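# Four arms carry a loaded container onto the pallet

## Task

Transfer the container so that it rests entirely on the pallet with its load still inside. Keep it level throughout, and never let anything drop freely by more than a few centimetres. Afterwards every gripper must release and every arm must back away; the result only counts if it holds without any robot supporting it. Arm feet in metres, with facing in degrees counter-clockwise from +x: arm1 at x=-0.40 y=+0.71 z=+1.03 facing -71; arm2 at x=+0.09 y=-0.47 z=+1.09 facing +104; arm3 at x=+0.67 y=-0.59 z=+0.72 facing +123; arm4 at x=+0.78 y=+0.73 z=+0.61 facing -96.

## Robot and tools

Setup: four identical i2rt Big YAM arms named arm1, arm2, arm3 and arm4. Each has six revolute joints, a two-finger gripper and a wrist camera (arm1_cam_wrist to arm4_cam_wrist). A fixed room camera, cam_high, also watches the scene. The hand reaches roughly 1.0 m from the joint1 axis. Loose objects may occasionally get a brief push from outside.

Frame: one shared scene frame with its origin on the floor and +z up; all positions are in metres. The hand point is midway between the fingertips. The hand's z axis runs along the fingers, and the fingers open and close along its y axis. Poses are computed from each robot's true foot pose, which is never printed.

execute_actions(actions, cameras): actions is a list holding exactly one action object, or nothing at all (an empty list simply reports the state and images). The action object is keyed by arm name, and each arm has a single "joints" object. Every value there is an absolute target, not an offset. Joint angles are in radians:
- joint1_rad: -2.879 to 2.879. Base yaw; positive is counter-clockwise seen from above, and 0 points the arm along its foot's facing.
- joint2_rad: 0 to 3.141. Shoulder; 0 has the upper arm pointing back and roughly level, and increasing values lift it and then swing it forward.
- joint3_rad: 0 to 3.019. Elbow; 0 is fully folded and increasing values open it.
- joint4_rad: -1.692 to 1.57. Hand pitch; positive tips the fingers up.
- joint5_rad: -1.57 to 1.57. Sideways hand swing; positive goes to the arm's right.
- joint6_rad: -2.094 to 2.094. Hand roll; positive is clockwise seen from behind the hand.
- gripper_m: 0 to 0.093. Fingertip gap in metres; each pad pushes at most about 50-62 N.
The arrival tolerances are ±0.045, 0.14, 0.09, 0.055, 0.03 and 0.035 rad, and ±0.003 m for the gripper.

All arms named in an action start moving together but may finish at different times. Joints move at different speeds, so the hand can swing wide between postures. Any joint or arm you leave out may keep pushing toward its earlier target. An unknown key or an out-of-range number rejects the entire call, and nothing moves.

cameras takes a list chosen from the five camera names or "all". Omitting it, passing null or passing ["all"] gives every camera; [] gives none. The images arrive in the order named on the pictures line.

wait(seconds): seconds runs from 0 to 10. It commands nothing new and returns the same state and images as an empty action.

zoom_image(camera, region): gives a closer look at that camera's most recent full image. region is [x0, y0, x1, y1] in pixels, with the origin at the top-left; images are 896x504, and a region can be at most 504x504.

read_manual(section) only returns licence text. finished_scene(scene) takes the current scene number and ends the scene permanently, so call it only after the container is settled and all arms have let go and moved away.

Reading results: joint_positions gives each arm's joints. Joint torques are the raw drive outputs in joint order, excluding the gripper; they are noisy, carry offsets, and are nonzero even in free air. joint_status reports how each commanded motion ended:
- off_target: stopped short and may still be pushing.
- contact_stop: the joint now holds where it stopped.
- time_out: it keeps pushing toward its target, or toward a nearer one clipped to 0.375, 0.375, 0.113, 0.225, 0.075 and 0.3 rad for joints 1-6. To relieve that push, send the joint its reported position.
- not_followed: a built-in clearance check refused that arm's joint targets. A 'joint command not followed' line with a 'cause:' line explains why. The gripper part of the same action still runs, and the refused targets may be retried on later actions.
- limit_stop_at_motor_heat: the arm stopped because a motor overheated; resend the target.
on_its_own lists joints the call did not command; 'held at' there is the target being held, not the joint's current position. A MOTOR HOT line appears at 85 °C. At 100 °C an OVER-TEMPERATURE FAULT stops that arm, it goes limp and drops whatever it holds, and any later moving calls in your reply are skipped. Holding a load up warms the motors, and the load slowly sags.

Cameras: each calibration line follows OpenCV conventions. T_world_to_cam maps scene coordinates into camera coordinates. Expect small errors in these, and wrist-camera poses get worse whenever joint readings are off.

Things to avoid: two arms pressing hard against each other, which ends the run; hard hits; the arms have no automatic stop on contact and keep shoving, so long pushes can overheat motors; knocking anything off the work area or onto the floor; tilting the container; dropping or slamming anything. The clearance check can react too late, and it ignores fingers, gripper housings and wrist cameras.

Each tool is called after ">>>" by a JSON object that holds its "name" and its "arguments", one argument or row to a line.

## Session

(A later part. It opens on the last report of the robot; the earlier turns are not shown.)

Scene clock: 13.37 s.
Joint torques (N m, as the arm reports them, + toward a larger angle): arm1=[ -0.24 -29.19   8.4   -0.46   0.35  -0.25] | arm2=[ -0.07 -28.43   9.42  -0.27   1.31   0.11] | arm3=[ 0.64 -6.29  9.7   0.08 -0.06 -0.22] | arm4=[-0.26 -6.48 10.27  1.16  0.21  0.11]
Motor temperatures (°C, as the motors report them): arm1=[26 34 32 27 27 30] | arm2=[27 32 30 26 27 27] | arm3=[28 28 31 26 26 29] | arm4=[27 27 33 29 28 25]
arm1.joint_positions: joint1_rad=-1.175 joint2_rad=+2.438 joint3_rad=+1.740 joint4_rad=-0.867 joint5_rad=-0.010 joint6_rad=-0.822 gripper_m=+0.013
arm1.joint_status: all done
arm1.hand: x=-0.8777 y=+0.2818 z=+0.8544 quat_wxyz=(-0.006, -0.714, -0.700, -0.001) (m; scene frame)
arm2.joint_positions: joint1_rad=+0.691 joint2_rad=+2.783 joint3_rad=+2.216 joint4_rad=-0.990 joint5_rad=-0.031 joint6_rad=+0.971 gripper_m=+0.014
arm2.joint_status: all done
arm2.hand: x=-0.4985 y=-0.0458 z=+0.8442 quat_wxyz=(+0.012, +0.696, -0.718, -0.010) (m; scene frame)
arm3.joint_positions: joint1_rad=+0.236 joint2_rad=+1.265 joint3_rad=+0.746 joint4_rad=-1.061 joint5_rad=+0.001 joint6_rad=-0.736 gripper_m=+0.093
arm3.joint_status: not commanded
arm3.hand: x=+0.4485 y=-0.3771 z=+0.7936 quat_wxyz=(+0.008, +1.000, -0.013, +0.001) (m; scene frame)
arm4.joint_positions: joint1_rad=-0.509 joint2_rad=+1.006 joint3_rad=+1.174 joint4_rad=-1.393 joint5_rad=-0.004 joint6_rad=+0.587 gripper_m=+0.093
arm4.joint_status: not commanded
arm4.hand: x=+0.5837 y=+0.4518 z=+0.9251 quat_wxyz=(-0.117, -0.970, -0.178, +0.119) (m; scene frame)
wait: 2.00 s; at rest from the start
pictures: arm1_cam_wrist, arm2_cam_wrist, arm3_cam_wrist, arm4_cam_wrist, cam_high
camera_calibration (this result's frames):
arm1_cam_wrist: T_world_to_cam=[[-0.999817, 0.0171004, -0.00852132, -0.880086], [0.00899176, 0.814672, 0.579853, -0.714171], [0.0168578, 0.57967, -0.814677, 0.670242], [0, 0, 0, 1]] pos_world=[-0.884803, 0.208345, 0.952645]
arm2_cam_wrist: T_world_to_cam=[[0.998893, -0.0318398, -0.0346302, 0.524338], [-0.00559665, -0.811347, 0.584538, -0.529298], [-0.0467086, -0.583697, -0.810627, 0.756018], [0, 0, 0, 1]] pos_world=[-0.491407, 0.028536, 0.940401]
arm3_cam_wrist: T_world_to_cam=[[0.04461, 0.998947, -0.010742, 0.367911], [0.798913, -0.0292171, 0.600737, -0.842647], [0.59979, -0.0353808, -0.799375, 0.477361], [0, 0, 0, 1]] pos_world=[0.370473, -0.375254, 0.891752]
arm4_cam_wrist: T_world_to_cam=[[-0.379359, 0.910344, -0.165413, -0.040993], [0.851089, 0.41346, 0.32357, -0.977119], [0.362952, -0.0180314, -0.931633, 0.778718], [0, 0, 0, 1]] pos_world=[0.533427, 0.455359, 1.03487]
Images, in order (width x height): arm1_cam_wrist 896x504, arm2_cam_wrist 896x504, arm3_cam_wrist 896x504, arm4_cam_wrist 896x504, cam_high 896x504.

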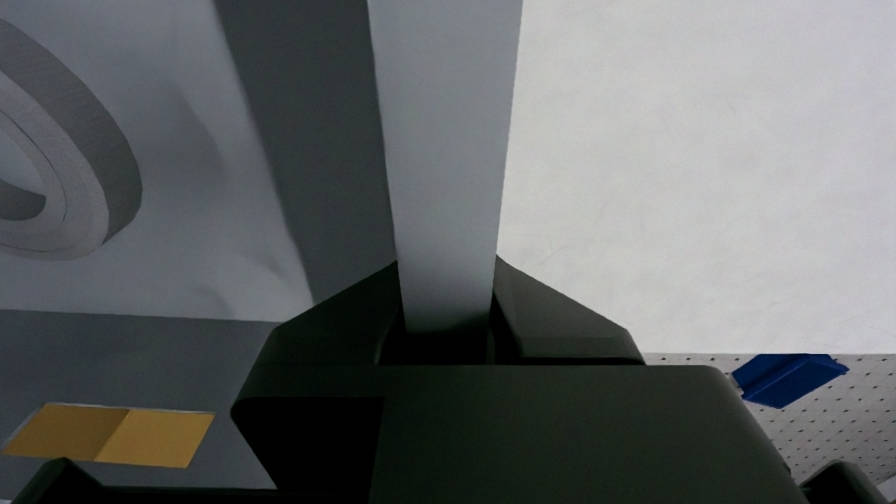

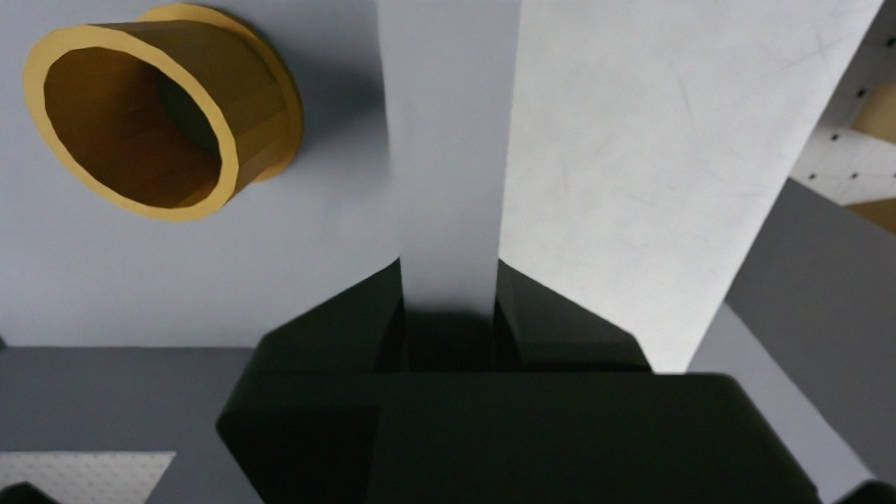

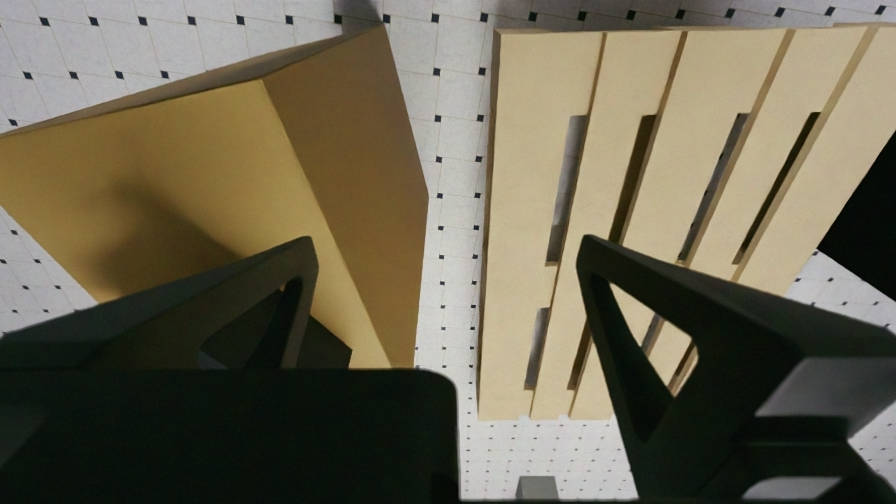

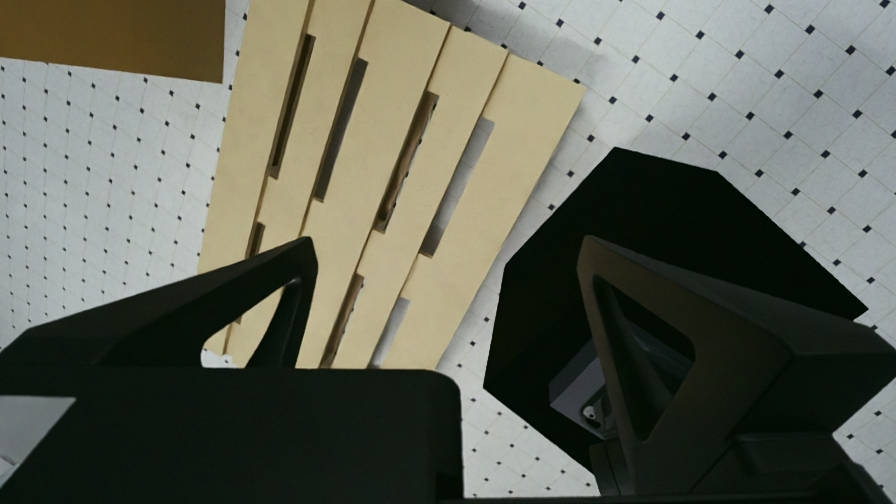

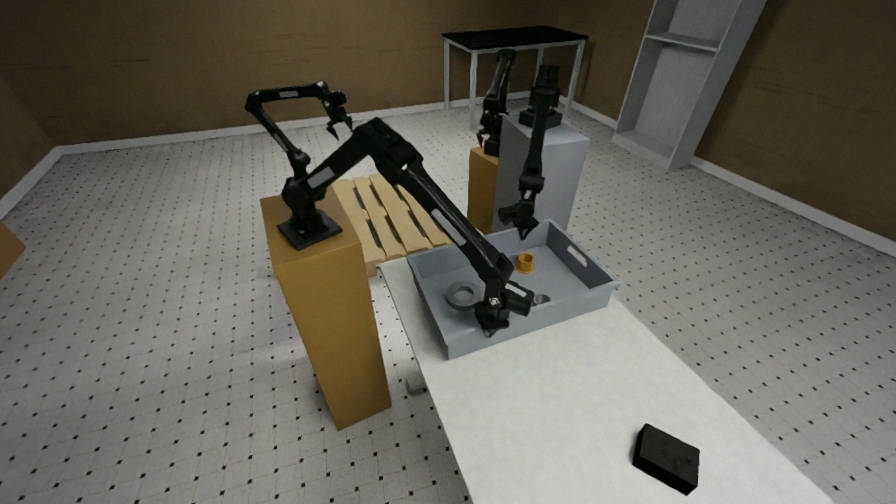

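>>> {"name": "execute_actions", "arguments": {
  "actions": [
    {"arm1":{"joints":{"joint1_rad":-1.096,"joint2_rad":2.20,"joint3_rad":1.557,"joint4_rad":-0.78,"joint6_rad":-0.746}},"arm2":{"joints":{"joint1_rad":0.634,"joint2_rad":2.53,"joint3_rad":1.93,"joint4_rad":-0.835,"joint5_rad":-0.02,"joint6_rad":0.912}}}
  ],
  "cameras": []
}}

>>> {"name": "execute_actions", "arguments": {
  "actions": [
    {"arm1":{"joints":{"joint1_rad":-0.975,"joint2_rad":2.108,"joint3_rad":1.34,"joint4_rad":-0.663,"joint6_rad":-0.625}},"arm2":{"joints":{"joint1_rad":0.54,"joint2_rad":2.414,"joint3_rad":1.63,"joint4_rad":-0.662,"joint6_rad":0.818}}}
  ],
  "cameras": []
}}

>>> {"name": "execute_actions", "arguments": {
  "actions": [
    {"arm1":{"joints":{"joint1_rad":-0.7915,"joint2_rad":2.028,"joint3_rad":1.145,"joint4_rad":-0.556,"joint6_rad":-0.44}},"arm2":{"joints":{"joint1_rad":0.393,"joint2_rad":2.323,"joint3_rad":1.36,"joint4_rad":-0.496,"joint6_rad":0.67}}}
  ],
  "cameras": ["arm1_cam_wrist","cam_high"]
}}

Scene clock: 15.33 s.
Joint torques (N m, as the arm reports them, + toward a larger angle): arm1=[  0.62 -27.73   7.75  -0.21   0.14  -0.07] | arm2=[  0.47 -26.17   8.14   0.12   0.84   0.08] | arm3=[ 0.57 -6.48  9.63  0.09 -0.07 -0.24] | arm4=[ 0.04 -6.55 10.47  1.23  0.2   0.11]
Motor temperatures (°C, as the motors report them): arm1=[26 34 32 27 27 30] | arm2=[27 33 31 26 27 27] | arm3=[28 28 31 26 26 29] | arm4=[27 27 34 29 28 25]
arm1.joint_positions: joint1_rad=-1.102 joint2_rad=+2.317 joint3_rad=+1.522 joint4_rad=-0.778 joint5_rad=-0.005 joint6_rad=-0.746 gripper_m=+0.013
arm1.joint_status: all done
arm1.hand: x=-0.8090 y=+0.2865 z=+0.8664 quat_wxyz=(-0.004, -0.715, -0.699, -0.005) (m; scene frame)
arm2.joint_positions: joint1_rad=+0.628 joint2_rad=+2.635 joint3_rad=+1.904 joint4_rad=-0.824 joint5_rad=-0.040 joint6_rad=+0.913 gripper_m=+0.014
arm2.joint_status: all done
arm2.hand: x=-0.4316 y=-0.0438 z=+0.8493 quat_wxyz=(+0.017, +0.694, -0.720, -0.011) (m; scene frame)
arm3.joint_positions: joint1_rad=+0.236 joint2_rad=+1.265 joint3_rad=+0.746 joint4_rad=-1.061 joint5_rad=+0.001 joint6_rad=-0.736 gripper_m=+0.093
arm3.joint_status: not commanded
arm3.hand: x=+0.4485 y=-0.3771 z=+0.7936 quat_wxyz=(+0.008, +1.000, -0.013, +0.001) (m; scene frame)
arm4.joint_positions: joint1_rad=-0.509 joint2_rad=+1.006 joint3_rad=+1.174 joint4_rad=-1.393 joint5_rad=-0.004 joint6_rad=+0.587 gripper_m=+0.093
arm4.joint_status: not commanded
arm4.hand: x=+0.5837 y=+0.4518 z=+0.9251 quat_wxyz=(-0.117, -0.970, -0.178, +0.119) (m; scene frame)
pictures: none
No camera images: the call's "cameras" was empty. Leave "cameras" out to get every camera's image.

Scene clock: 16.53 s.
Joint torques (N m, as the arm reports them, + toward a larger angle): arm1=[  0.34 -25.08   7.76  -0.38   0.1   -0.07] | arm2=[  0.51 -23.72   7.15   0.17   0.85   0.12] | arm3=[ 0.99 -6.59  9.77  0.13 -0.09 -0.24] | arm4=[ 0.37 -6.9  10.42  1.19  0.23  0.12]
Motor temperatures (°C, as the motors report them): arm1=[26 35 32 27 27 30] | arm2=[27 33 31 26 27 27] | arm3=[28 28 31 26 26 29] | arm4=[27 27 34 29 28 25]
arm1.joint_positions: joint1_rad=-0.980 joint2_rad=+2.214 joint3_rad=+1.297 joint4_rad=-0.657 joint5_rad=-0.004 joint6_rad=-0.624 gripper_m=+0.013
arm1.joint_status: all done
arm1.hand: x=-0.7170 y=+0.2879 z=+0.8669 quat_wxyz=(-0.003, -0.715, -0.699, -0.006) (m; scene frame)
arm2.joint_positions: joint1_rad=+0.531 joint2_rad=+2.509 joint3_rad=+1.605 joint4_rad=-0.651 joint5_rad=-0.040 joint6_rad=+0.815 gripper_m=+0.014
arm2.joint_status: all done
arm2.hand: x=-0.3411 y=-0.0429 z=+0.8486 quat_wxyz=(+0.016, +0.694, -0.719, -0.013) (m; scene frame)
arm3.joint_positions: joint1_rad=+0.236 joint2_rad=+1.265 joint3_rad=+0.746 joint4_rad=-1.061 joint5_rad=+0.001 joint6_rad=-0.736 gripper_m=+0.093
arm3.joint_status: not commanded
arm3.hand: x=+0.4485 y=-0.3771 z=+0.7936 quat_wxyz=(+0.008, +1.000, -0.013, +0.001) (m; scene frame)
arm4.joint_positions: joint1_rad=-0.509 joint2_rad=+1.006 joint3_rad=+1.174 joint4_rad=-1.393 joint5_rad=-0.004 joint6_rad=+0.587 gripper_m=+0.093
arm4.joint_status: not commanded
arm4.hand: x=+0.5837 y=+0.4518 z=+0.9251 quat_wxyz=(-0.117, -0.970, -0.178, +0.119) (m; scene frame)
pictures: none
No camera images: the call's "cameras" was empty. Leave "cameras" out to get every camera's image.

Scene clock: 17.80 s.
Joint torques (N m, as the arm reports them, + toward a larger angle): arm1=[  0.2  -22.17   7.45  -0.35   0.07  -0.08] | arm2=[  0.53 -20.85   6.19   0.19   1.07   0.11] | arm3=[ 0.65 -6.22  9.65  0.04 -0.07 -0.23] | arm4=[ 0.3  -6.51 10.39  1.24  0.24  0.1 ]
Motor temperatures (°C, as the motors report them): arm1=[26 35 32 27 27 30] | arm2=[27 33 31 26 27 27] | arm3=[28 28 32 26 26 29] | arm4=[27 27 34 29 28 25]
arm1.joint_positions: joint1_rad=-0.794 joint2_rad=+2.120 joint3_rad=+1.096 joint4_rad=-0.550 joint5_rad=-0.003 joint6_rad=-0.439 gripper_m=+0.013
arm1.joint_status: all done
arm1.hand: x=-0.6060 y=+0.2895 z=+0.8698 quat_wxyz=(-0.002, -0.715, -0.699, -0.006) (m; scene frame)
arm2.joint_positions: joint1_rad=+0.385 joint2_rad=+2.403 joint3_rad=+1.334 joint4_rad=-0.485 joint5_rad=-0.046 joint6_rad=+0.669 gripper_m=+0.014
arm2.joint_status: all done
arm2.hand: x=-0.2325 y=-0.0428 z=+0.8495 quat_wxyz=(+0.018, +0.694, -0.719, -0.017) (m; scene frame)
arm3.joint_positions: joint1_rad=+0.236 joint2_rad=+1.265 joint3_rad=+0.746 joint4_rad=-1.061 joint5_rad=+0.001 joint6_rad=-0.736 gripper_m=+0.093
arm3.joint_status: not commanded
arm3.hand: x=+0.4485 y=-0.3771 z=+0.7936 quat_wxyz=(+0.008, +1.000, -0.013, +0.001) (m; scene frame)
arm4.joint_positions: joint1_rad=-0.509 joint2_rad=+1.006 joint3_rad=+1.174 joint4_rad=-1.393 joint5_rad=-0.004 joint6_rad=+0.587 gripper_m=+0.093
arm4.joint_status: not commanded
arm4.hand: x=+0.5837 y=+0.4518 z=+0.9251 quat_wxyz=(-0.117, -0.970, -0.178, +0.119) (m; scene frame)
pictures: arm1_cam_wrist, cam_high
camera_calibration (this result's frames):
arm1_cam_wrist: T_world_to_cam=[[-0.999734, 0.0202012, -0.0111524, -0.60704], [0.00971731, 0.80693, 0.590567, -0.738447], [0.0209293, 0.590301, -0.806912, 0.666374], [0, 0, 0, 1]] pos_world=[-0.61365, 0.214777, 0.967037]
Images, in order (width x height): arm1_cam_wrist 896x504, cam_high 896x504.

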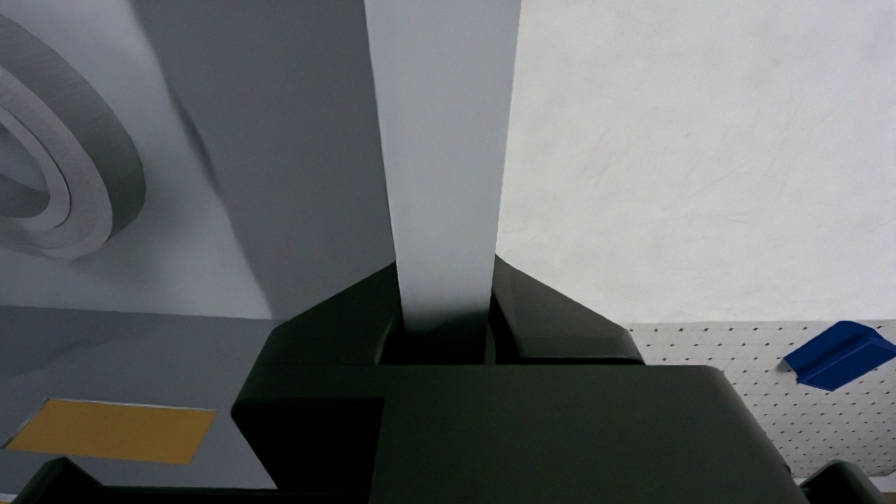

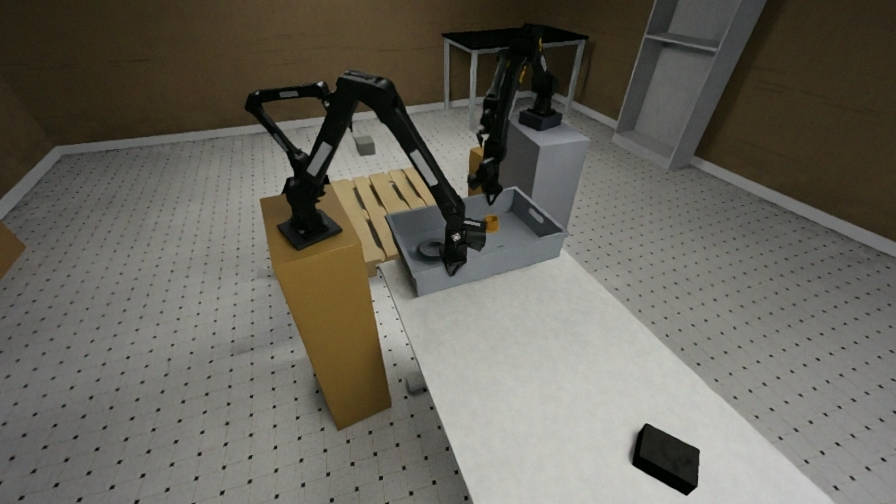

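>>> {"name": "execute_actions", "arguments": {
  "actions": [
    {"arm1":{"joints":{"joint1_rad":-0.546,"joint2_rad":1.968,"joint3_rad":1.03,"joint4_rad":-0.525,"joint6_rad":-0.19}},"arm2":{"joints":{"joint1_rad":0.191,"joint2_rad":2.273,"joint3_rad":1.155,"joint4_rad":-0.34,"joint5_rad":-0.035,"joint6_rad":0.46}}}
  ],
  "cameras": []
}}

>>> {"name": "execute_actions", "arguments": {
  "actions": [
    {"arm1":{"joints":{"joint1_rad":-0.262,"joint2_rad":1.958,"joint3_rad":1.0,"joint4_rad":-0.51,"joint6_rad":0.09}},"arm2":{"joints":{"joint1_rad":-0.056,"joint2_rad":2.245,"joint3_rad":1.043,"joint4_rad":-0.26,"joint6_rad":0.21}}}
  ],
  "cameras": []
}}

>>> {"name": "execute_actions", "arguments": {
  "actions": [
    {"arm1":{"joints":{"joint1_rad":0.007,"joint2_rad":2.005,"joint3_rad":1.078,"joint4_rad":-0.55,"joint6_rad":0.36}},"arm2":{"joints":{"joint1_rad":-0.336,"joint2_rad":2.245,"joint3_rad":1.03,"joint4_rad":-0.25,"joint6_rad":-0.075}}}
  ],
  "cameras": []
}}

>>> {"name": "execute_actions", "arguments": {
  "actions": [
    {"arm1":{"joints":{"joint1_rad":0.215,"joint2_rad":2.07,"joint3_rad":1.228,"joint4_rad":-0.63,"joint6_rad":0.565}},"arm2":{"joints":{"joint1_rad":-0.58,"joint2_rad":2.272,"joint3_rad":1.12,"joint4_rad":-0.30,"joint6_rad":-0.325}}}
  ],
  "cameras": ["arm1_cam_wrist","cam_high"]
}}

Scene clock: 19.47 s.
Joint torques (N m, as the arm reports them, + toward a larger angle): arm1=[  0.28 -20.57   6.82  -0.35  -0.16   0.04] | arm2=[  0.59 -18.61   5.15   0.31   1.16   0.11] | arm3=[ 0.88 -6.2   9.71 -0.03 -0.08 -0.24] | arm4=[ 0.48 -7.01 10.28  1.28  0.23  0.11]
Motor temperatures (°C, as the motors report them): arm1=[26 35 32 27 27 30] | arm2=[27 33 31 26 27 27] | arm3=[28 28 32 26 26 29] | arm4=[27 27 35 29 28 25]
arm1.joint_positions: joint1_rad=-0.548 joint2_rad=+2.053 joint3_rad=+0.985 joint4_rad=-0.519 joint5_rad=+0.002 joint6_rad=-0.199 gripper_m=+0.013
arm1.joint_status: all done
arm1.hand: x=-0.4891 y=+0.2878 z=+0.8790 quat_wxyz=(+0.004, -0.712, -0.702, -0.010) (m; scene frame)
arm2.joint_positions: joint1_rad=+0.182 joint2_rad=+2.343 joint3_rad=+1.130 joint4_rad=-0.331 joint5_rad=-0.064 joint6_rad=+0.459 gripper_m=+0.014
arm2.joint_status: all done
arm2.hand: x=-0.1173 y=-0.0430 z=+0.8456 quat_wxyz=(+0.021, +0.697, -0.716, -0.029) (m; scene frame)
arm3.joint_positions: joint1_rad=+0.236 joint2_rad=+1.265 joint3_rad=+0.746 joint4_rad=-1.061 joint5_rad=+0.001 joint6_rad=-0.736 gripper_m=+0.093
arm3.joint_status: not commanded
arm3.hand: x=+0.4485 y=-0.3771 z=+0.7936 quat_wxyz=(+0.008, +1.000, -0.013, +0.001) (m; scene frame)
arm4.joint_positions: joint1_rad=-0.509 joint2_rad=+1.006 joint3_rad=+1.174 joint4_rad=-1.393 joint5_rad=-0.004 joint6_rad=+0.587 gripper_m=+0.093
arm4.joint_status: not commanded
arm4.hand: x=+0.5837 y=+0.4518 z=+0.9251 quat_wxyz=(-0.117, -0.970, -0.178, +0.119) (m; scene frame)
pictures: none
No camera images: the call's "cameras" was empty. Leave "cameras" out to get every camera's image.

Scene clock: 20.77 s.
Joint torques (N m, as the arm reports them, + toward a larger angle): arm1=[  0.45 -20.88   6.04  -0.23   0.04   0.03] | arm2=[  0.99 -17.58   4.34   0.66   1.24   0.18] | arm3=[ 1.06 -6.11  9.68 -0.02 -0.07 -0.19] | arm4=[ 0.67 -6.83 10.46  1.16  0.23  0.11]
Motor temperatures (°C, as the motors report them): arm1=[26 35 32 27 27 30] | arm2=[27 33 30 26 27 27] | arm3=[28 28 32 26 26 29] | arm4=[27 27 35 29 28 25]
arm1.joint_positions: joint1_rad=-0.266 joint2_rad=+2.051 joint3_rad=+0.964 joint4_rad=-0.508 joint5_rad=-0.001 joint6_rad=+0.079 gripper_m=+0.013
arm1.joint_status: all done
arm1.hand: x=-0.3665 y=+0.2875 z=+0.8769 quat_wxyz=(+0.007, -0.711, -0.703, -0.012) (m; scene frame)
arm2.joint_positions: joint1_rad=-0.070 joint2_rad=+2.315 joint3_rad=+1.021 joint4_rad=-0.259 joint5_rad=-0.066 joint6_rad=+0.201 gripper_m=+0.014
arm2.joint_status: all done
arm2.hand: x=+0.0020 y=-0.0422 z=+0.8444 quat_wxyz=(+0.019, +0.699, -0.714, -0.031) (m; scene frame)
arm3.joint_positions: joint1_rad=+0.236 joint2_rad=+1.265 joint3_rad=+0.746 joint4_rad=-1.061 joint5_rad=+0.001 joint6_rad=-0.736 gripper_m=+0.093
arm3.joint_status: not commanded
arm3.hand: x=+0.4485 y=-0.3771 z=+0.7936 quat_wxyz=(+0.008, +1.000, -0.013, +0.001) (m; scene frame)
arm4.joint_positions: joint1_rad=-0.509 joint2_rad=+1.006 joint3_rad=+1.174 joint4_rad=-1.393 joint5_rad=-0.004 joint6_rad=+0.587 gripper_m=+0.093
arm4.joint_status: not commanded
arm4.hand: x=+0.5837 y=+0.4518 z=+0.9251 quat_wxyz=(-0.117, -0.970, -0.178, +0.119) (m; scene frame)
pictures: none
No camera images: the call's "cameras" was empty. Leave "cameras" out to get every camera's image.

Scene clock: 22.07 s.
Joint torques (N m, as the arm reports them, + toward a larger angle): arm1=[  0.31 -19.08   7.93  -0.59   0.34  -0.01] | arm2=[  0.89 -17.09   4.49   1.05   1.63   0.09] | arm3=[ 0.82 -6.05  9.6   0.18 -0.1  -0.22] | arm4=[ 0.04 -6.57 10.3   1.26  0.25  0.14]
Motor temperatures (°C, as the motors report them): arm1=[26 35 32 27 27 30] | arm2=[27 33 30 26 27 27] | arm3=[28 28 32 26 26 29] | arm4=[27 27 35 29 28 25]
arm1.joint_positions: joint1_rad=+0.008 joint2_rad=+2.064 joint3_rad=+1.021 joint4_rad=-0.538 joint5_rad=-0.007 joint6_rad=+0.354 gripper_m=+0.013
arm1.joint_status: all done
arm1.hand: x=-0.2434 y=+0.2907 z=+0.8826 quat_wxyz=(+0.002, -0.711, -0.703, -0.009) (m; scene frame)
arm2.joint_positions: joint1_rad=-0.345 joint2_rad=+2.309 joint3_rad=+1.006 joint4_rad=-0.259 joint5_rad=-0.077 joint6_rad=-0.074 gripper_m=+0.014
arm2.joint_status: all done
arm2.hand: x=+0.1193 y=-0.0412 z=+0.8453 quat_wxyz=(+0.017, +0.699, -0.714, -0.037) (m; scene frame)
arm3.joint_positions: joint1_rad=+0.236 joint2_rad=+1.265 joint3_rad=+0.746 joint4_rad=-1.061 joint5_rad=+0.001 joint6_rad=-0.736 gripper_m=+0.093
arm3.joint_status: not commanded
arm3.hand: x=+0.4485 y=-0.3771 z=+0.7936 quat_wxyz=(+0.008, +1.000, -0.013, +0.001) (m; scene frame)
arm4.joint_positions: joint1_rad=-0.509 joint2_rad=+1.006 joint3_rad=+1.174 joint4_rad=-1.393 joint5_rad=-0.004 joint6_rad=+0.587 gripper_m=+0.093
arm4.joint_status: not commanded
arm4.hand: x=+0.5837 y=+0.4518 z=+0.9251 quat_wxyz=(-0.117, -0.970, -0.178, +0.119) (m; scene frame)
pictures: none
No camera images: the call's "cameras" was empty. Leave "cameras" out to get every camera's image.

Scene clock: 23.37 s.
Joint torques (N m, as the arm reports them, + toward a larger angle): arm1=[ -0.36 -21.3    7.81  -0.55   0.61   0.02] | arm2=[  1.11 -17.61   5.47   1.75   1.5    0.12] | arm3=[ 0.48 -6.84  9.81  0.04 -0.06 -0.22] | arm4=[ 0.37 -6.83 10.29  1.26  0.24  0.09]
Motor temperatures (°C, as the motors report them): arm1=[26 35 33 27 27 30] | arm2=[27 33 30 26 28 27] | arm3=[28 28 32 26 26 29] | arm4=[27 27 35 29 28 25]
arm1.joint_positions: joint1_rad=+0.220 joint2_rad=+2.138 joint3_rad=+1.181 joint4_rad=-0.619 joint5_rad=-0.012 joint6_rad=+0.557 gripper_m=+0.013
arm1.joint_status: all done
arm1.hand: x=-0.1301 y=+0.2895 z=+0.8827 quat_wxyz=(+0.000, -0.708, -0.706, -0.010) (m; scene frame)
arm2.joint_positions: joint1_rad=-0.593 joint2_rad=+2.333 joint3_rad=+1.086 joint4_rad=-0.326 joint5_rad=-0.074 joint6_rad=-0.328 gripper_m=+0.014
arm2.joint_status: all done
arm2.hand: x=+0.2322 y=-0.0389 z=+0.8442 quat_wxyz=(+0.013, +0.701, -0.712, -0.039) (m; scene frame)
arm3.joint_positions: joint1_rad=+0.236 joint2_rad=+1.265 joint3_rad=+0.746 joint4_rad=-1.061 joint5_rad=+0.001 joint6_rad=-0.736 gripper_m=+0.093
arm3.joint_status: not commanded
arm3.hand: x=+0.4485 y=-0.3771 z=+0.7936 quat_wxyz=(+0.008, +1.000, -0.013, +0.001) (m; scene frame)
arm4.joint_positions: joint1_rad=-0.509 joint2_rad=+1.006 joint3_rad=+1.174 joint4_rad=-1.393 joint5_rad=-0.004 joint6_rad=+0.587 gripper_m=+0.093
arm4.joint_status: not commanded
arm4.hand: x=+0.5837 y=+0.4518 z=+0.9251 quat_wxyz=(-0.117, -0.970, -0.178, +0.119) (m; scene frame)
pictures: arm1_cam_wrist, cam_high
camera_calibration (this result's frames):
arm1_cam_wrist: T_world_to_cam=[[-0.999903, 0.00156723, -0.0138266, -0.123319], [-0.00699779, 0.802216, 0.596993, -0.757212], [0.0120275, 0.597032, -0.802127, 0.659542], [0, 0, 0, 1]] pos_world=[-0.136538, 0.213873, 0.979382]
Images, in order (width x height): arm1_cam_wrist 896x504, cam_high 896x504.

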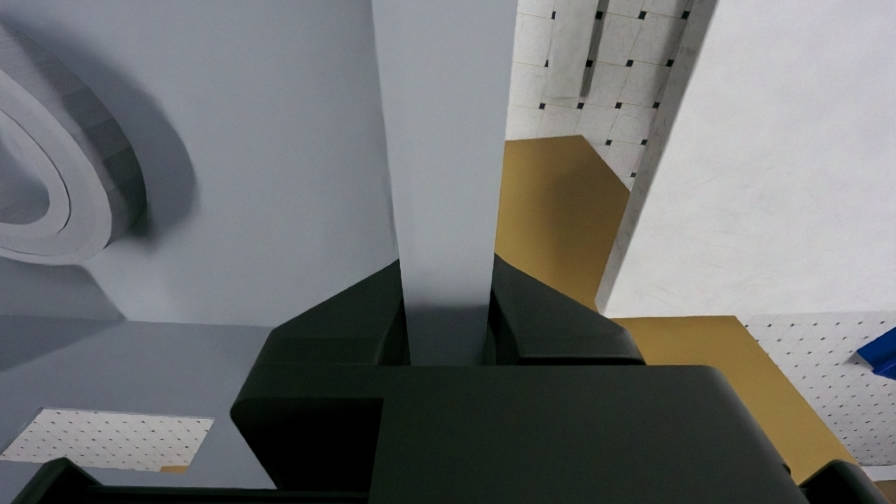

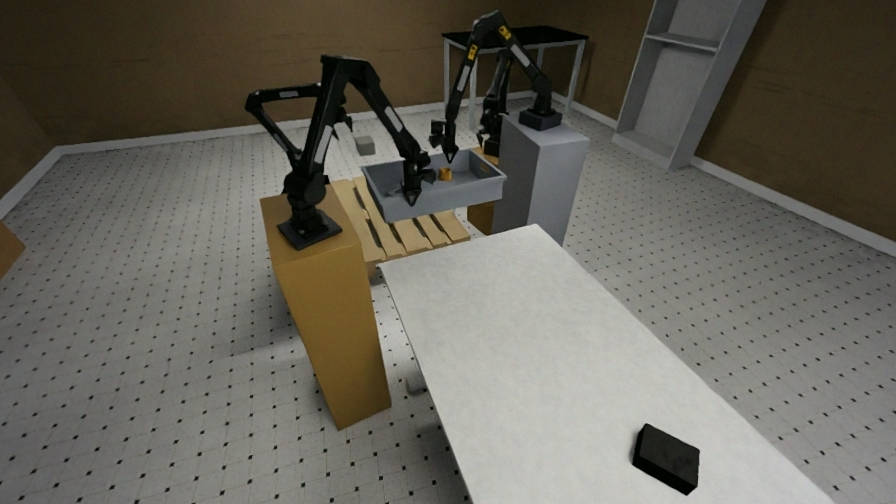

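>>> {"name": "execute_actions", "arguments": {
  "actions": [
    {"arm1":{"joints":{"joint1_rad":0.401,"joint2_rad":2.335,"joint3_rad":1.47,"joint4_rad":-0.605,"joint6_rad":0.745}},"arm2":{"joints":{"joint1_rad":-0.793,"joint2_rad":2.525,"joint3_rad":1.415,"joint4_rad":-0.33,"joint5_rad":-0.05,"joint6_rad":-0.535}}}
  ],
  "cameras": []
}}

>>> {"name": "execute_actions", "arguments": {
  "actions": [
    {"arm1":{"joints":{"joint1_rad":0.548,"joint2_rad":2.64,"joint3_rad":1.875,"joint4_rad":-0.695,"joint6_rad":0.89}},"arm2":{"joints":{"joint1_rad":-0.951,"joint2_rad":2.81,"joint3_rad":1.86,"joint4_rad":-0.48,"joint6_rad":-0.695}}}
  ],
  "cameras": []
}}

>>> {"name": "execute_actions", "arguments": {
  "actions": [
    {"arm3":{"joints":{"joint1_rad":0.25,"joint2_rad":2.12,"joint3_rad":1.90,"joint4_rad":-1.34,"joint6_rad":-0.74}},"arm4":{"joints":{"joint1_rad":-0.86,"joint2_rad":1.69,"joint3_rad":1.545,"joint4_rad":-1.39,"joint6_rad":0.61}}}
  ],
  "cameras": ["arm3_cam_wrist","arm4_cam_wrist","cam_high"]
}}

Scene clock: 25.23 s.
Joint torques (N m, as the arm reports them, + toward a larger angle): arm1=[ -0.56 -25.38   6.04  -0.91   0.67  -0.12] | arm2=[  0.96 -20.42   6.07   2.03   0.96   0.03] | arm3=[ 0.65 -6.75  9.8   0.   -0.06 -0.22] | arm4=[ 0.   -6.62 10.37  1.24  0.23  0.1 ]
Motor temperatures (°C, as the motors report them): arm1=[26 35 33 27 27 30] | arm2=[27 33 30 26 28 27] | arm3=[28 28 32 26 26 29] | arm4=[27 27 35 29 28 25]
arm1.joint_positions: joint1_rad=+0.407 joint2_rad=+2.426 joint3_rad=+1.443 joint4_rad=-0.585 joint5_rad=-0.013 joint6_rad=+0.751 gripper_m=+0.013
arm1.joint_status: all done
arm1.hand: x=-0.0120 y=+0.3000 z=+0.7926 quat_wxyz=(-0.003, -0.710, -0.704, -0.010) (m; scene frame)
arm2.joint_positions: joint1_rad=-0.800 joint2_rad=+2.601 joint3_rad=+1.374 joint4_rad=-0.364 joint5_rad=-0.077 joint6_rad=-0.528 gripper_m=+0.014
arm2.joint_status: all done
arm2.hand: x=+0.3444 y=-0.0319 z=+0.7562 quat_wxyz=(+0.015, +0.698, -0.715, -0.040) (m; scene frame)
arm3.joint_positions: joint1_rad=+0.236 joint2_rad=+1.265 joint3_rad=+0.746 joint4_rad=-1.061 joint5_rad=+0.001 joint6_rad=-0.736 gripper_m=+0.093
arm3.joint_status: not commanded
arm3.hand: x=+0.4485 y=-0.3771 z=+0.7936 quat_wxyz=(+0.008, +1.000, -0.013, +0.001) (m; scene frame)
arm4.joint_positions: joint1_rad=-0.509 joint2_rad=+1.006 joint3_rad=+1.174 joint4_rad=-1.393 joint5_rad=-0.004 joint6_rad=+0.587 gripper_m=+0.093
arm4.joint_status: not commanded
arm4.hand: x=+0.5837 y=+0.4518 z=+0.9251 quat_wxyz=(-0.117, -0.970, -0.178, +0.119) (m; scene frame)
pictures: none
No camera images: the call's "cameras" was empty. Leave "cameras" out to get every camera's image.

Scene clock: 27.67 s.
Joint torques (N m, as the arm reports them, + toward a larger angle): arm1=[ -0.18 -27.27   8.85  -1.22   0.46  -0.26] | arm2=[ -0.22 -22.49   9.26   1.66   0.98  -0.3 ] | arm3=[ 0.98 -6.53  9.67  0.01 -0.05 -0.25] | arm4=[ 0.3  -6.68 10.32  1.24  0.25  0.09]
Motor temperatures (°C, as the motors report them): arm1=[26 36 33 27 27 30] | arm2=[27 33 31 26 28 27] | arm3=[28 28 32 26 26 29] | arm4=[27 27 36 29 28 25]
arm1.joint_positions: joint1_rad=+0.551 joint2_rad=+2.723 joint3_rad=+1.820 joint4_rad=-0.665 joint5_rad=-0.008 joint6_rad=+0.910 gripper_m=+0.013
arm1.joint_status: all done
arm1.hand: x=+0.0961 y=+0.3156 z=+0.7058 quat_wxyz=(-0.002, -0.716, -0.698, -0.008) (m; scene frame)
arm2.joint_positions: joint1_rad=-0.942 joint2_rad=+2.888 joint3_rad=+1.785 joint4_rad=-0.506 joint5_rad=-0.078 joint6_rad=-0.657 gripper_m=+0.014
arm2.joint_status: joint6_rad time_out (moved -0.129 of -0.167); the others done
arm2.on_its_own: joint6_rad reads -0.657 and still pushes toward -0.695 since a time_out
arm2.hand: x=+0.4436 y=-0.0229 z=+0.6673 quat_wxyz=(+0.019, +0.693, -0.720, -0.042) (m; scene frame)
arm3.joint_positions: joint1_rad=+0.236 joint2_rad=+1.265 joint3_rad=+0.746 joint4_rad=-1.061 joint5_rad=+0.001 joint6_rad=-0.736 gripper_m=+0.093
arm3.joint_status: not commanded
arm3.hand: x=+0.4485 y=-0.3771 z=+0.7936 quat_wxyz=(+0.008, +1.000, -0.013, +0.001) (m; scene frame)
arm4.joint_positions: joint1_rad=-0.509 joint2_rad=+1.006 joint3_rad=+1.174 joint4_rad=-1.393 joint5_rad=-0.004 joint6_rad=+0.587 gripper_m=+0.093
arm4.joint_status: not commanded
arm4.hand: x=+0.5837 y=+0.4518 z=+0.9251 quat_wxyz=(-0.117, -0.970, -0.178, +0.119) (m; scene frame)
pictures: none
No camera images: the call's "cameras" was empty. Leave "cameras" out to get every camera's image.

not run: a stop came earlier in this reply.

>>> {"name": "execute_actions", "arguments": {
  "actions": []
}}

Scene clock: 27.80 s.
Joint torques (N m, as the arm reports them, + toward a larger angle): arm1=[ -0.07 -27.16   8.85  -1.21   0.46  -0.26] | arm2=[ -0.3  -22.59   9.26   1.65   0.98  -0.29] | arm3=[ 1.15 -6.14  9.66 -0.02 -0.09 -0.26] | arm4=[ 0.24 -6.77 10.44  1.42  0.25  0.1 ]
Motor temperatures (°C, as the motors report them): arm1=[26 36 33 27 27 30] | arm2=[27 33 31 26 28 27] | arm3=[28 28 32 26 26 29] | arm4=[27 27 36 29 28 25]
arm1.joint_positions: joint1_rad=+0.551 joint2_rad=+2.723 joint3_rad=+1.820 joint4_rad=-0.665 joint5_rad=-0.008 joint6_rad=+0.910 gripper_m=+0.013
arm1.joint_status: all done
arm1.hand: x=+0.0961 y=+0.3156 z=+0.7058 quat_wxyz=(-0.002, -0.716, -0.698, -0.008) (m; scene frame)
arm2.joint_positions: joint1_rad=-0.942 joint2_rad=+2.888 joint3_rad=+1.785 joint4_rad=-0.506 joint5_rad=-0.078 joint6_rad=-0.657 gripper_m=+0.014
arm2.joint_status: joint6_rad time_out (moved -0.129 of -0.167); the others done
arm2.on_its_own: joint6_rad reads -0.657 and still pushes toward -0.695 since a time_out
arm2.hand: x=+0.4436 y=-0.0229 z=+0.6673 quat_wxyz=(+0.019, +0.693, -0.720, -0.042) (m; scene frame)
arm3.joint_positions: joint1_rad=+0.236 joint2_rad=+1.265 joint3_rad=+0.746 joint4_rad=-1.061 joint5_rad=+0.001 joint6_rad=-0.736 gripper_m=+0.093
arm3.joint_status: not commanded
arm3.hand: x=+0.4485 y=-0.3771 z=+0.7936 quat_wxyz=(+0.008, +1.000, -0.013, +0.001) (m; scene frame)
arm4.joint_positions: joint1_rad=-0.509 joint2_rad=+1.006 joint3_rad=+1.174 joint4_rad=-1.393 joint5_rad=-0.004 joint6_rad=+0.587 gripper_m=+0.093
arm4.joint_status: not commanded
arm4.hand: x=+0.5837 y=+0.4518 z=+0.9251 quat_wxyz=(-0.117, -0.970, -0.178, +0.119) (m; scene frame)
pictures: arm1_cam_wrist, arm2_cam_wrist, arm3_cam_wrist, arm4_cam_wrist, cam_high
camera_calibration (this result's frames):
arm1_cam_wrist: T_world_to_cam=[[-0.99961, 0.0243959, -0.0135946, 0.0928986], [0.0115924, 0.805304, 0.592749, -0.670672], [0.0254085, 0.59236, -0.805272, 0.501743], [0, 0, 0, 1]] pos_world=[0.0878886, 0.240615, 0.802842]
arm2_cam_wrist: T_world_to_cam=[[0.995157, -0.0372742, -0.0909585, -0.383007], [0.0194869, -0.832148, 0.554211, -0.393364], [-0.0963488, -0.553299, -0.827392, 0.70391], [0, 0, 0, 1]] pos_world=[0.456638, 0.0478594, 0.765578]
arm3_cam_wrist: T_world_to_cam=[[0.04461, 0.998947, -0.010742, 0.367911], [0.798913, -0.0292171, 0.600737, -0.842647], [0.59979, -0.0353808, -0.799375, 0.477361], [0, 0, 0, 1]] pos_world=[0.370473, -0.375254, 0.891752]
arm4_cam_wrist: T_world_to_cam=[[-0.379359, 0.910344, -0.165413, -0.040993], [0.851089, 0.41346, 0.32357, -0.977119], [0.362952, -0.0180314, -0.931633, 0.778718], [0, 0, 0, 1]] pos_world=[0.533427, 0.455359, 1.03487]
Images, in order (width x height): arm1_cam_wrist 896x504, arm2_cam_wrist 896x504, arm3_cam_wrist 896x504, arm4_cam_wrist 896x504, cam_high 896x504.

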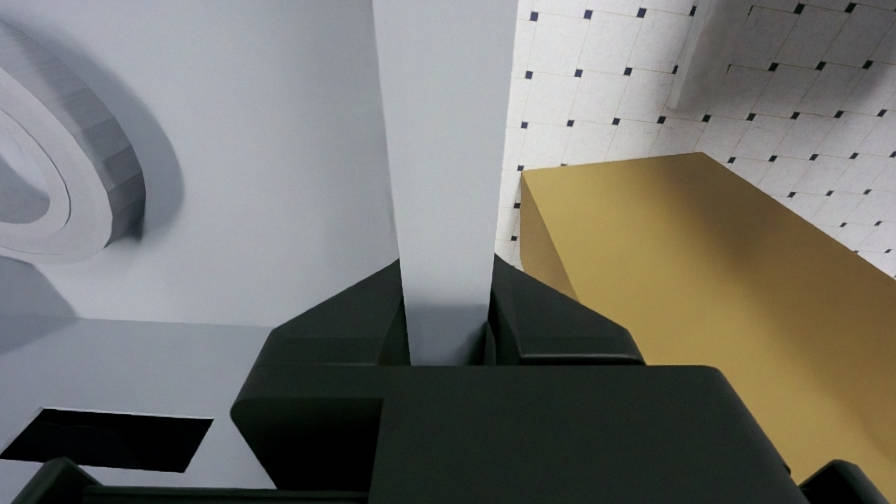

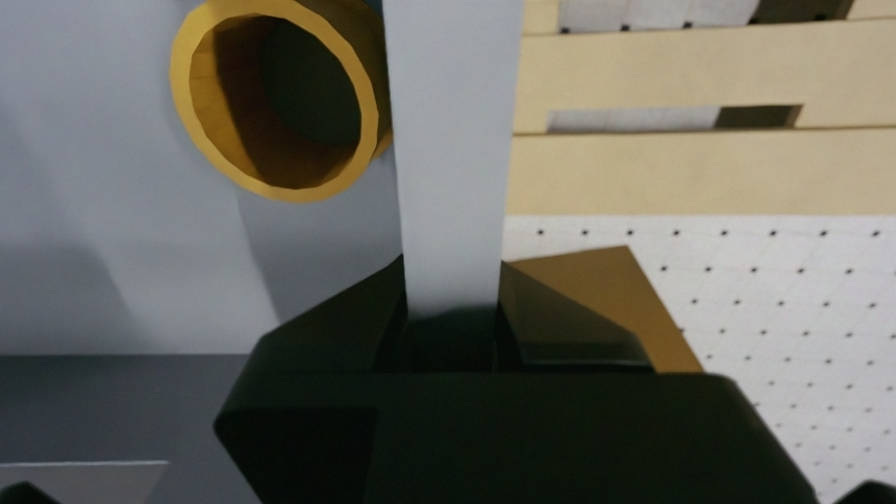

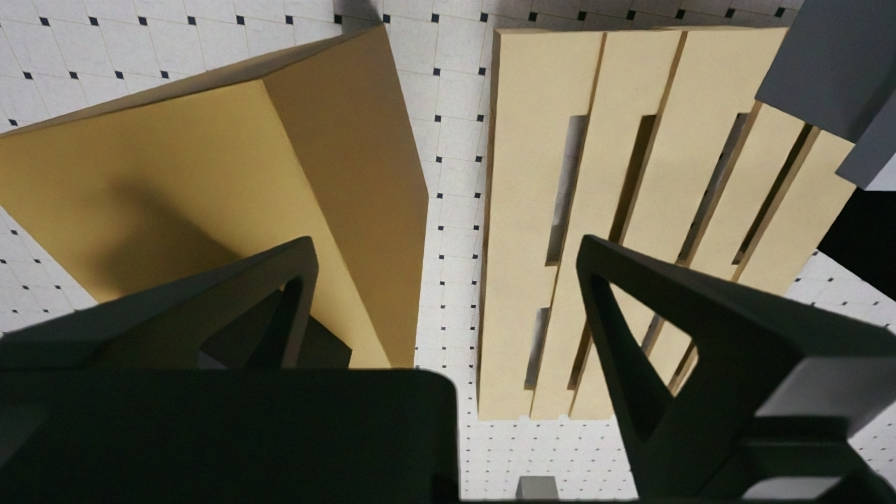

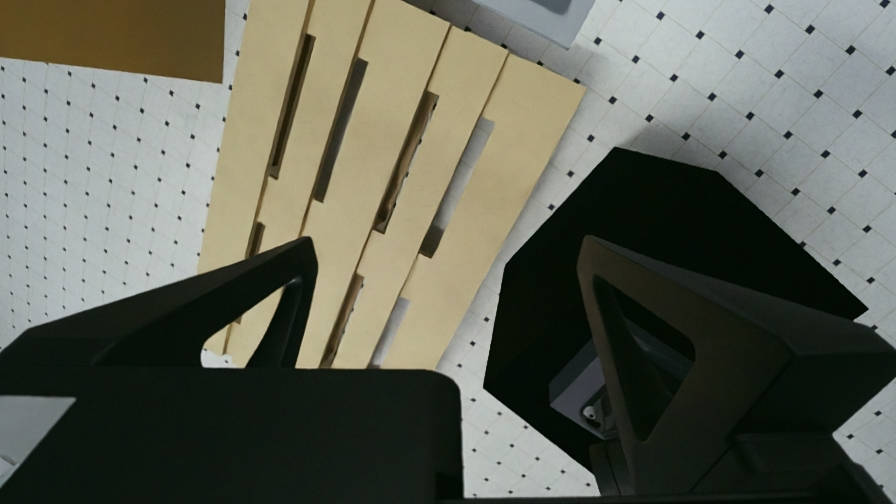

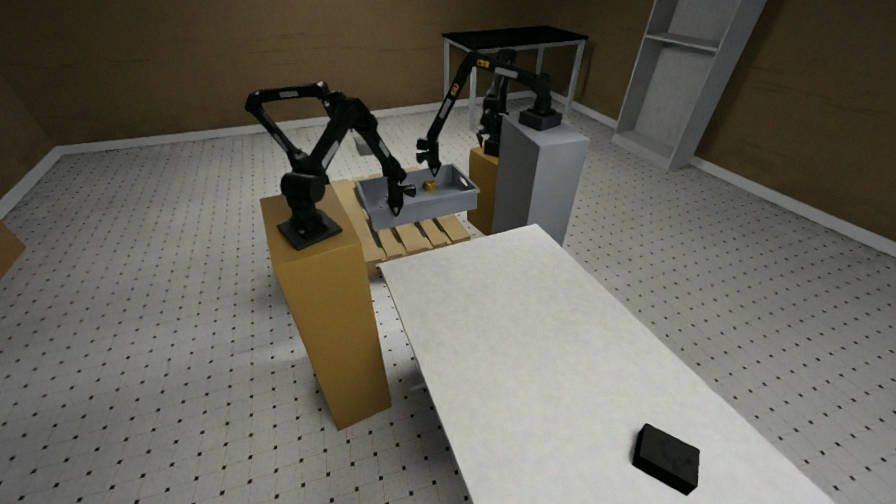

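>>> {"name": "execute_actions", "arguments": {
  "actions": [
    {"arm2":{"joints":{"joint6_rad":-0.66}},"arm3":{"joints":{"joint1_rad":0.25,"joint2_rad":2.12,"joint3_rad":1.90,"joint4_rad":-1.34,"joint6_rad":-0.74}},"arm4":{"joints":{"joint1_rad":-0.86,"joint2_rad":1.69,"joint3_rad":1.545,"joint4_rad":-1.39,"joint6_rad":0.61}}}
  ]
}}

Scene clock: 30.23 s.
Joint torques (N m, as the arm reports them, + toward a larger angle): arm1=[ -0.06 -27.17   8.86  -1.22   0.46  -0.26] | arm2=[ -0.34 -22.57   9.27   1.65   0.98   0.06] | arm3=[  1.92 -18.68  11.93  -0.33  -0.1   -0.16] | arm4=[  0.   -19.57   9.73   0.91   0.16   0.13]
Motor temperatures (°C, as the motors report them): arm1=[26 36 33 27 27 30] | arm2=[27 34 31 26 28 27] | arm3=[28 28 33 26 26 29] | arm4=[27 27 36 29 28 25]
arm1.joint_positions: joint1_rad=+0.551 joint2_rad=+2.723 joint3_rad=+1.820 joint4_rad=-0.665 joint5_rad=-0.008 joint6_rad=+0.910 gripper_m=+0.013
arm1.joint_status: not commanded
arm1.hand: x=+0.0961 y=+0.3156 z=+0.7058 quat_wxyz=(-0.002, -0.716, -0.698, -0.008) (m; scene frame)
arm2.joint_positions: joint1_rad=-0.942 joint2_rad=+2.888 joint3_rad=+1.785 joint4_rad=-0.506 joint5_rad=-0.078 joint6_rad=-0.656 gripper_m=+0.014
arm2.joint_status: all done
arm2.hand: x=+0.4436 y=-0.0229 z=+0.6673 quat_wxyz=(+0.019, +0.692, -0.720, -0.042) (m; scene frame)
arm3.joint_positions: joint1_rad=+0.239 joint2_rad=+2.106 joint3_rad=+1.871 joint4_rad=-1.323 joint5_rad=+0.001 joint6_rad=-0.736 gripper_m=+0.093
arm3.joint_status: all done
arm3.hand: x=+0.1971 y=-0.1397 z=+0.8022 quat_wxyz=(+0.001, +1.000, -0.011, -0.007) (m; scene frame)
arm4.joint_positions: joint1_rad=-0.864 joint2_rad=+1.703 joint3_rad=+1.521 joint4_rad=-1.391 joint5_rad=-0.002 joint6_rad=+0.597 gripper_m=+0.093
arm4.joint_status: all done
arm4.hand: x=+0.3539 y=+0.4395 z=+0.7862 quat_wxyz=(+0.005, -1.000, +0.002, -0.004) (m; scene frame)
pictures: arm1_cam_wrist, arm2_cam_wrist, arm3_cam_wrist, arm4_cam_wrist, cam_high
camera_calibration (this result's frames):
arm1_cam_wrist: T_world_to_cam=[[-0.99961, 0.0243959, -0.0135946, 0.0928986], [0.0115924, 0.805304, 0.592749, -0.670672], [0.0254085, 0.59236, -0.805272, 0.501743], [0, 0, 0, 1]] pos_world=[0.0878886, 0.240615, 0.802842]
arm2_cam_wrist: T_world_to_cam=[[0.99511, -0.0384172, -0.0909931, -0.382989], [0.0185599, -0.832115, 0.554292, -0.393006], [-0.0970111, -0.55327, -0.827333, 0.704165], [0, 0, 0, 1]] pos_world=[0.456723, 0.0478542, 0.76557]
arm3_cam_wrist: T_world_to_cam=[[0.042149, 0.999106, 0.00330537, 0.131273], [0.80821, -0.0360403, 0.587791, -0.632386], [0.587384, -0.0221033, -0.809006, 0.655458], [0, 0, 0, 1]] pos_world=[0.120561, -0.139459, 0.901546]
arm4_cam_wrist: T_world_to_cam=[[-0.00671827, 0.99963, 0.0263739, -0.46183], [0.811081, -0.00997939, 0.584849, -0.736697], [0.584895, 0.0253206, -0.810714, 0.539867], [0, 0, 0, 1]] pos_world=[0.278653, 0.440637, 0.880714]
Images, in order (width x height): arm1_cam_wrist 896x504, arm2_cam_wrist 896x504, arm3_cam_wrist 896x504, arm4_cam_wrist 896x504, cam_high 896x504.

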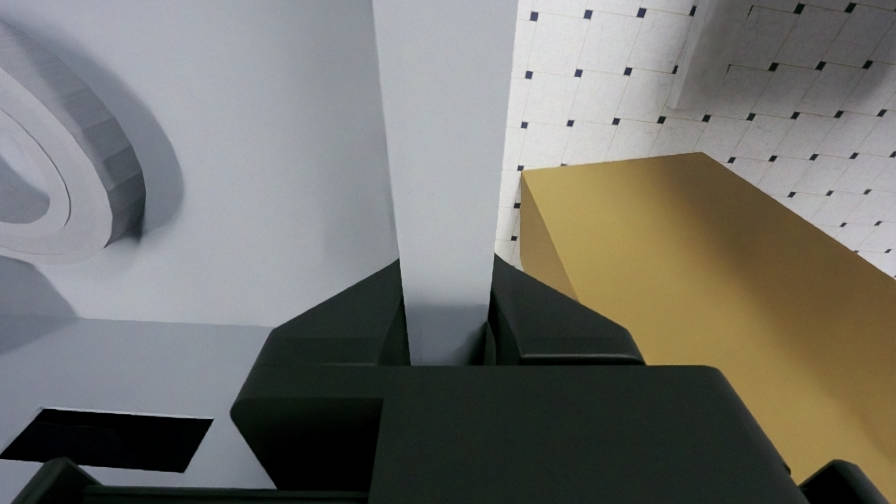

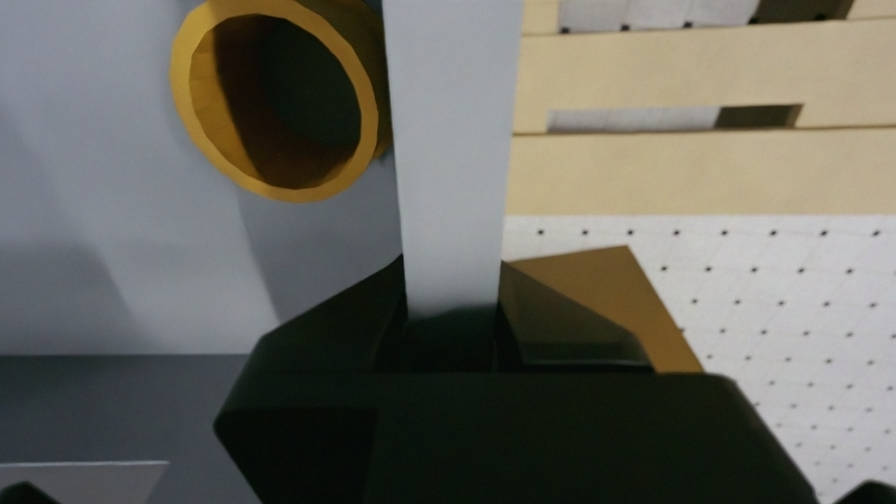

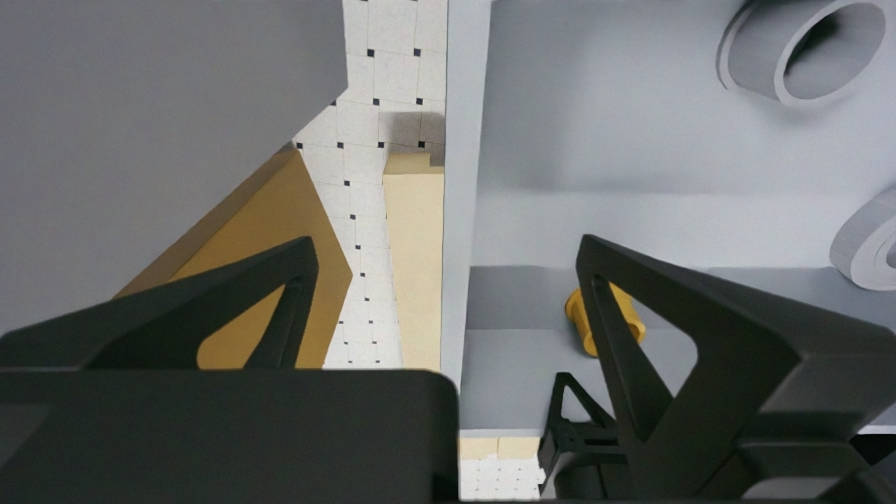

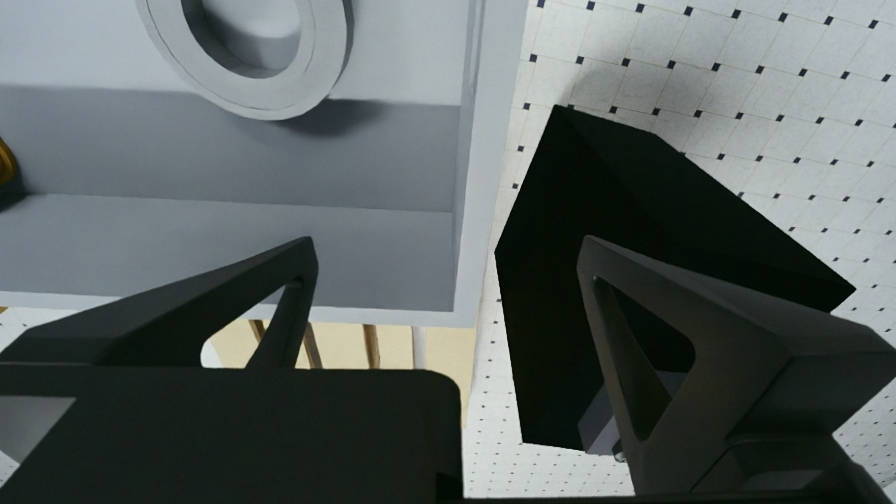

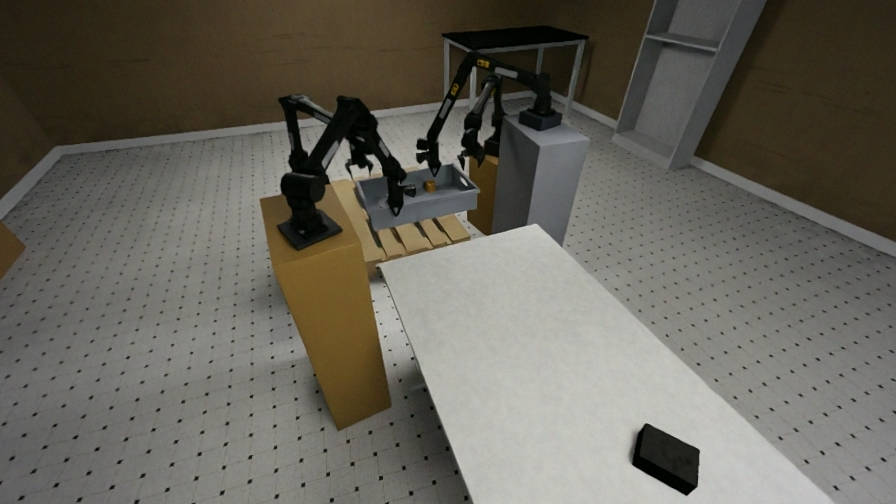

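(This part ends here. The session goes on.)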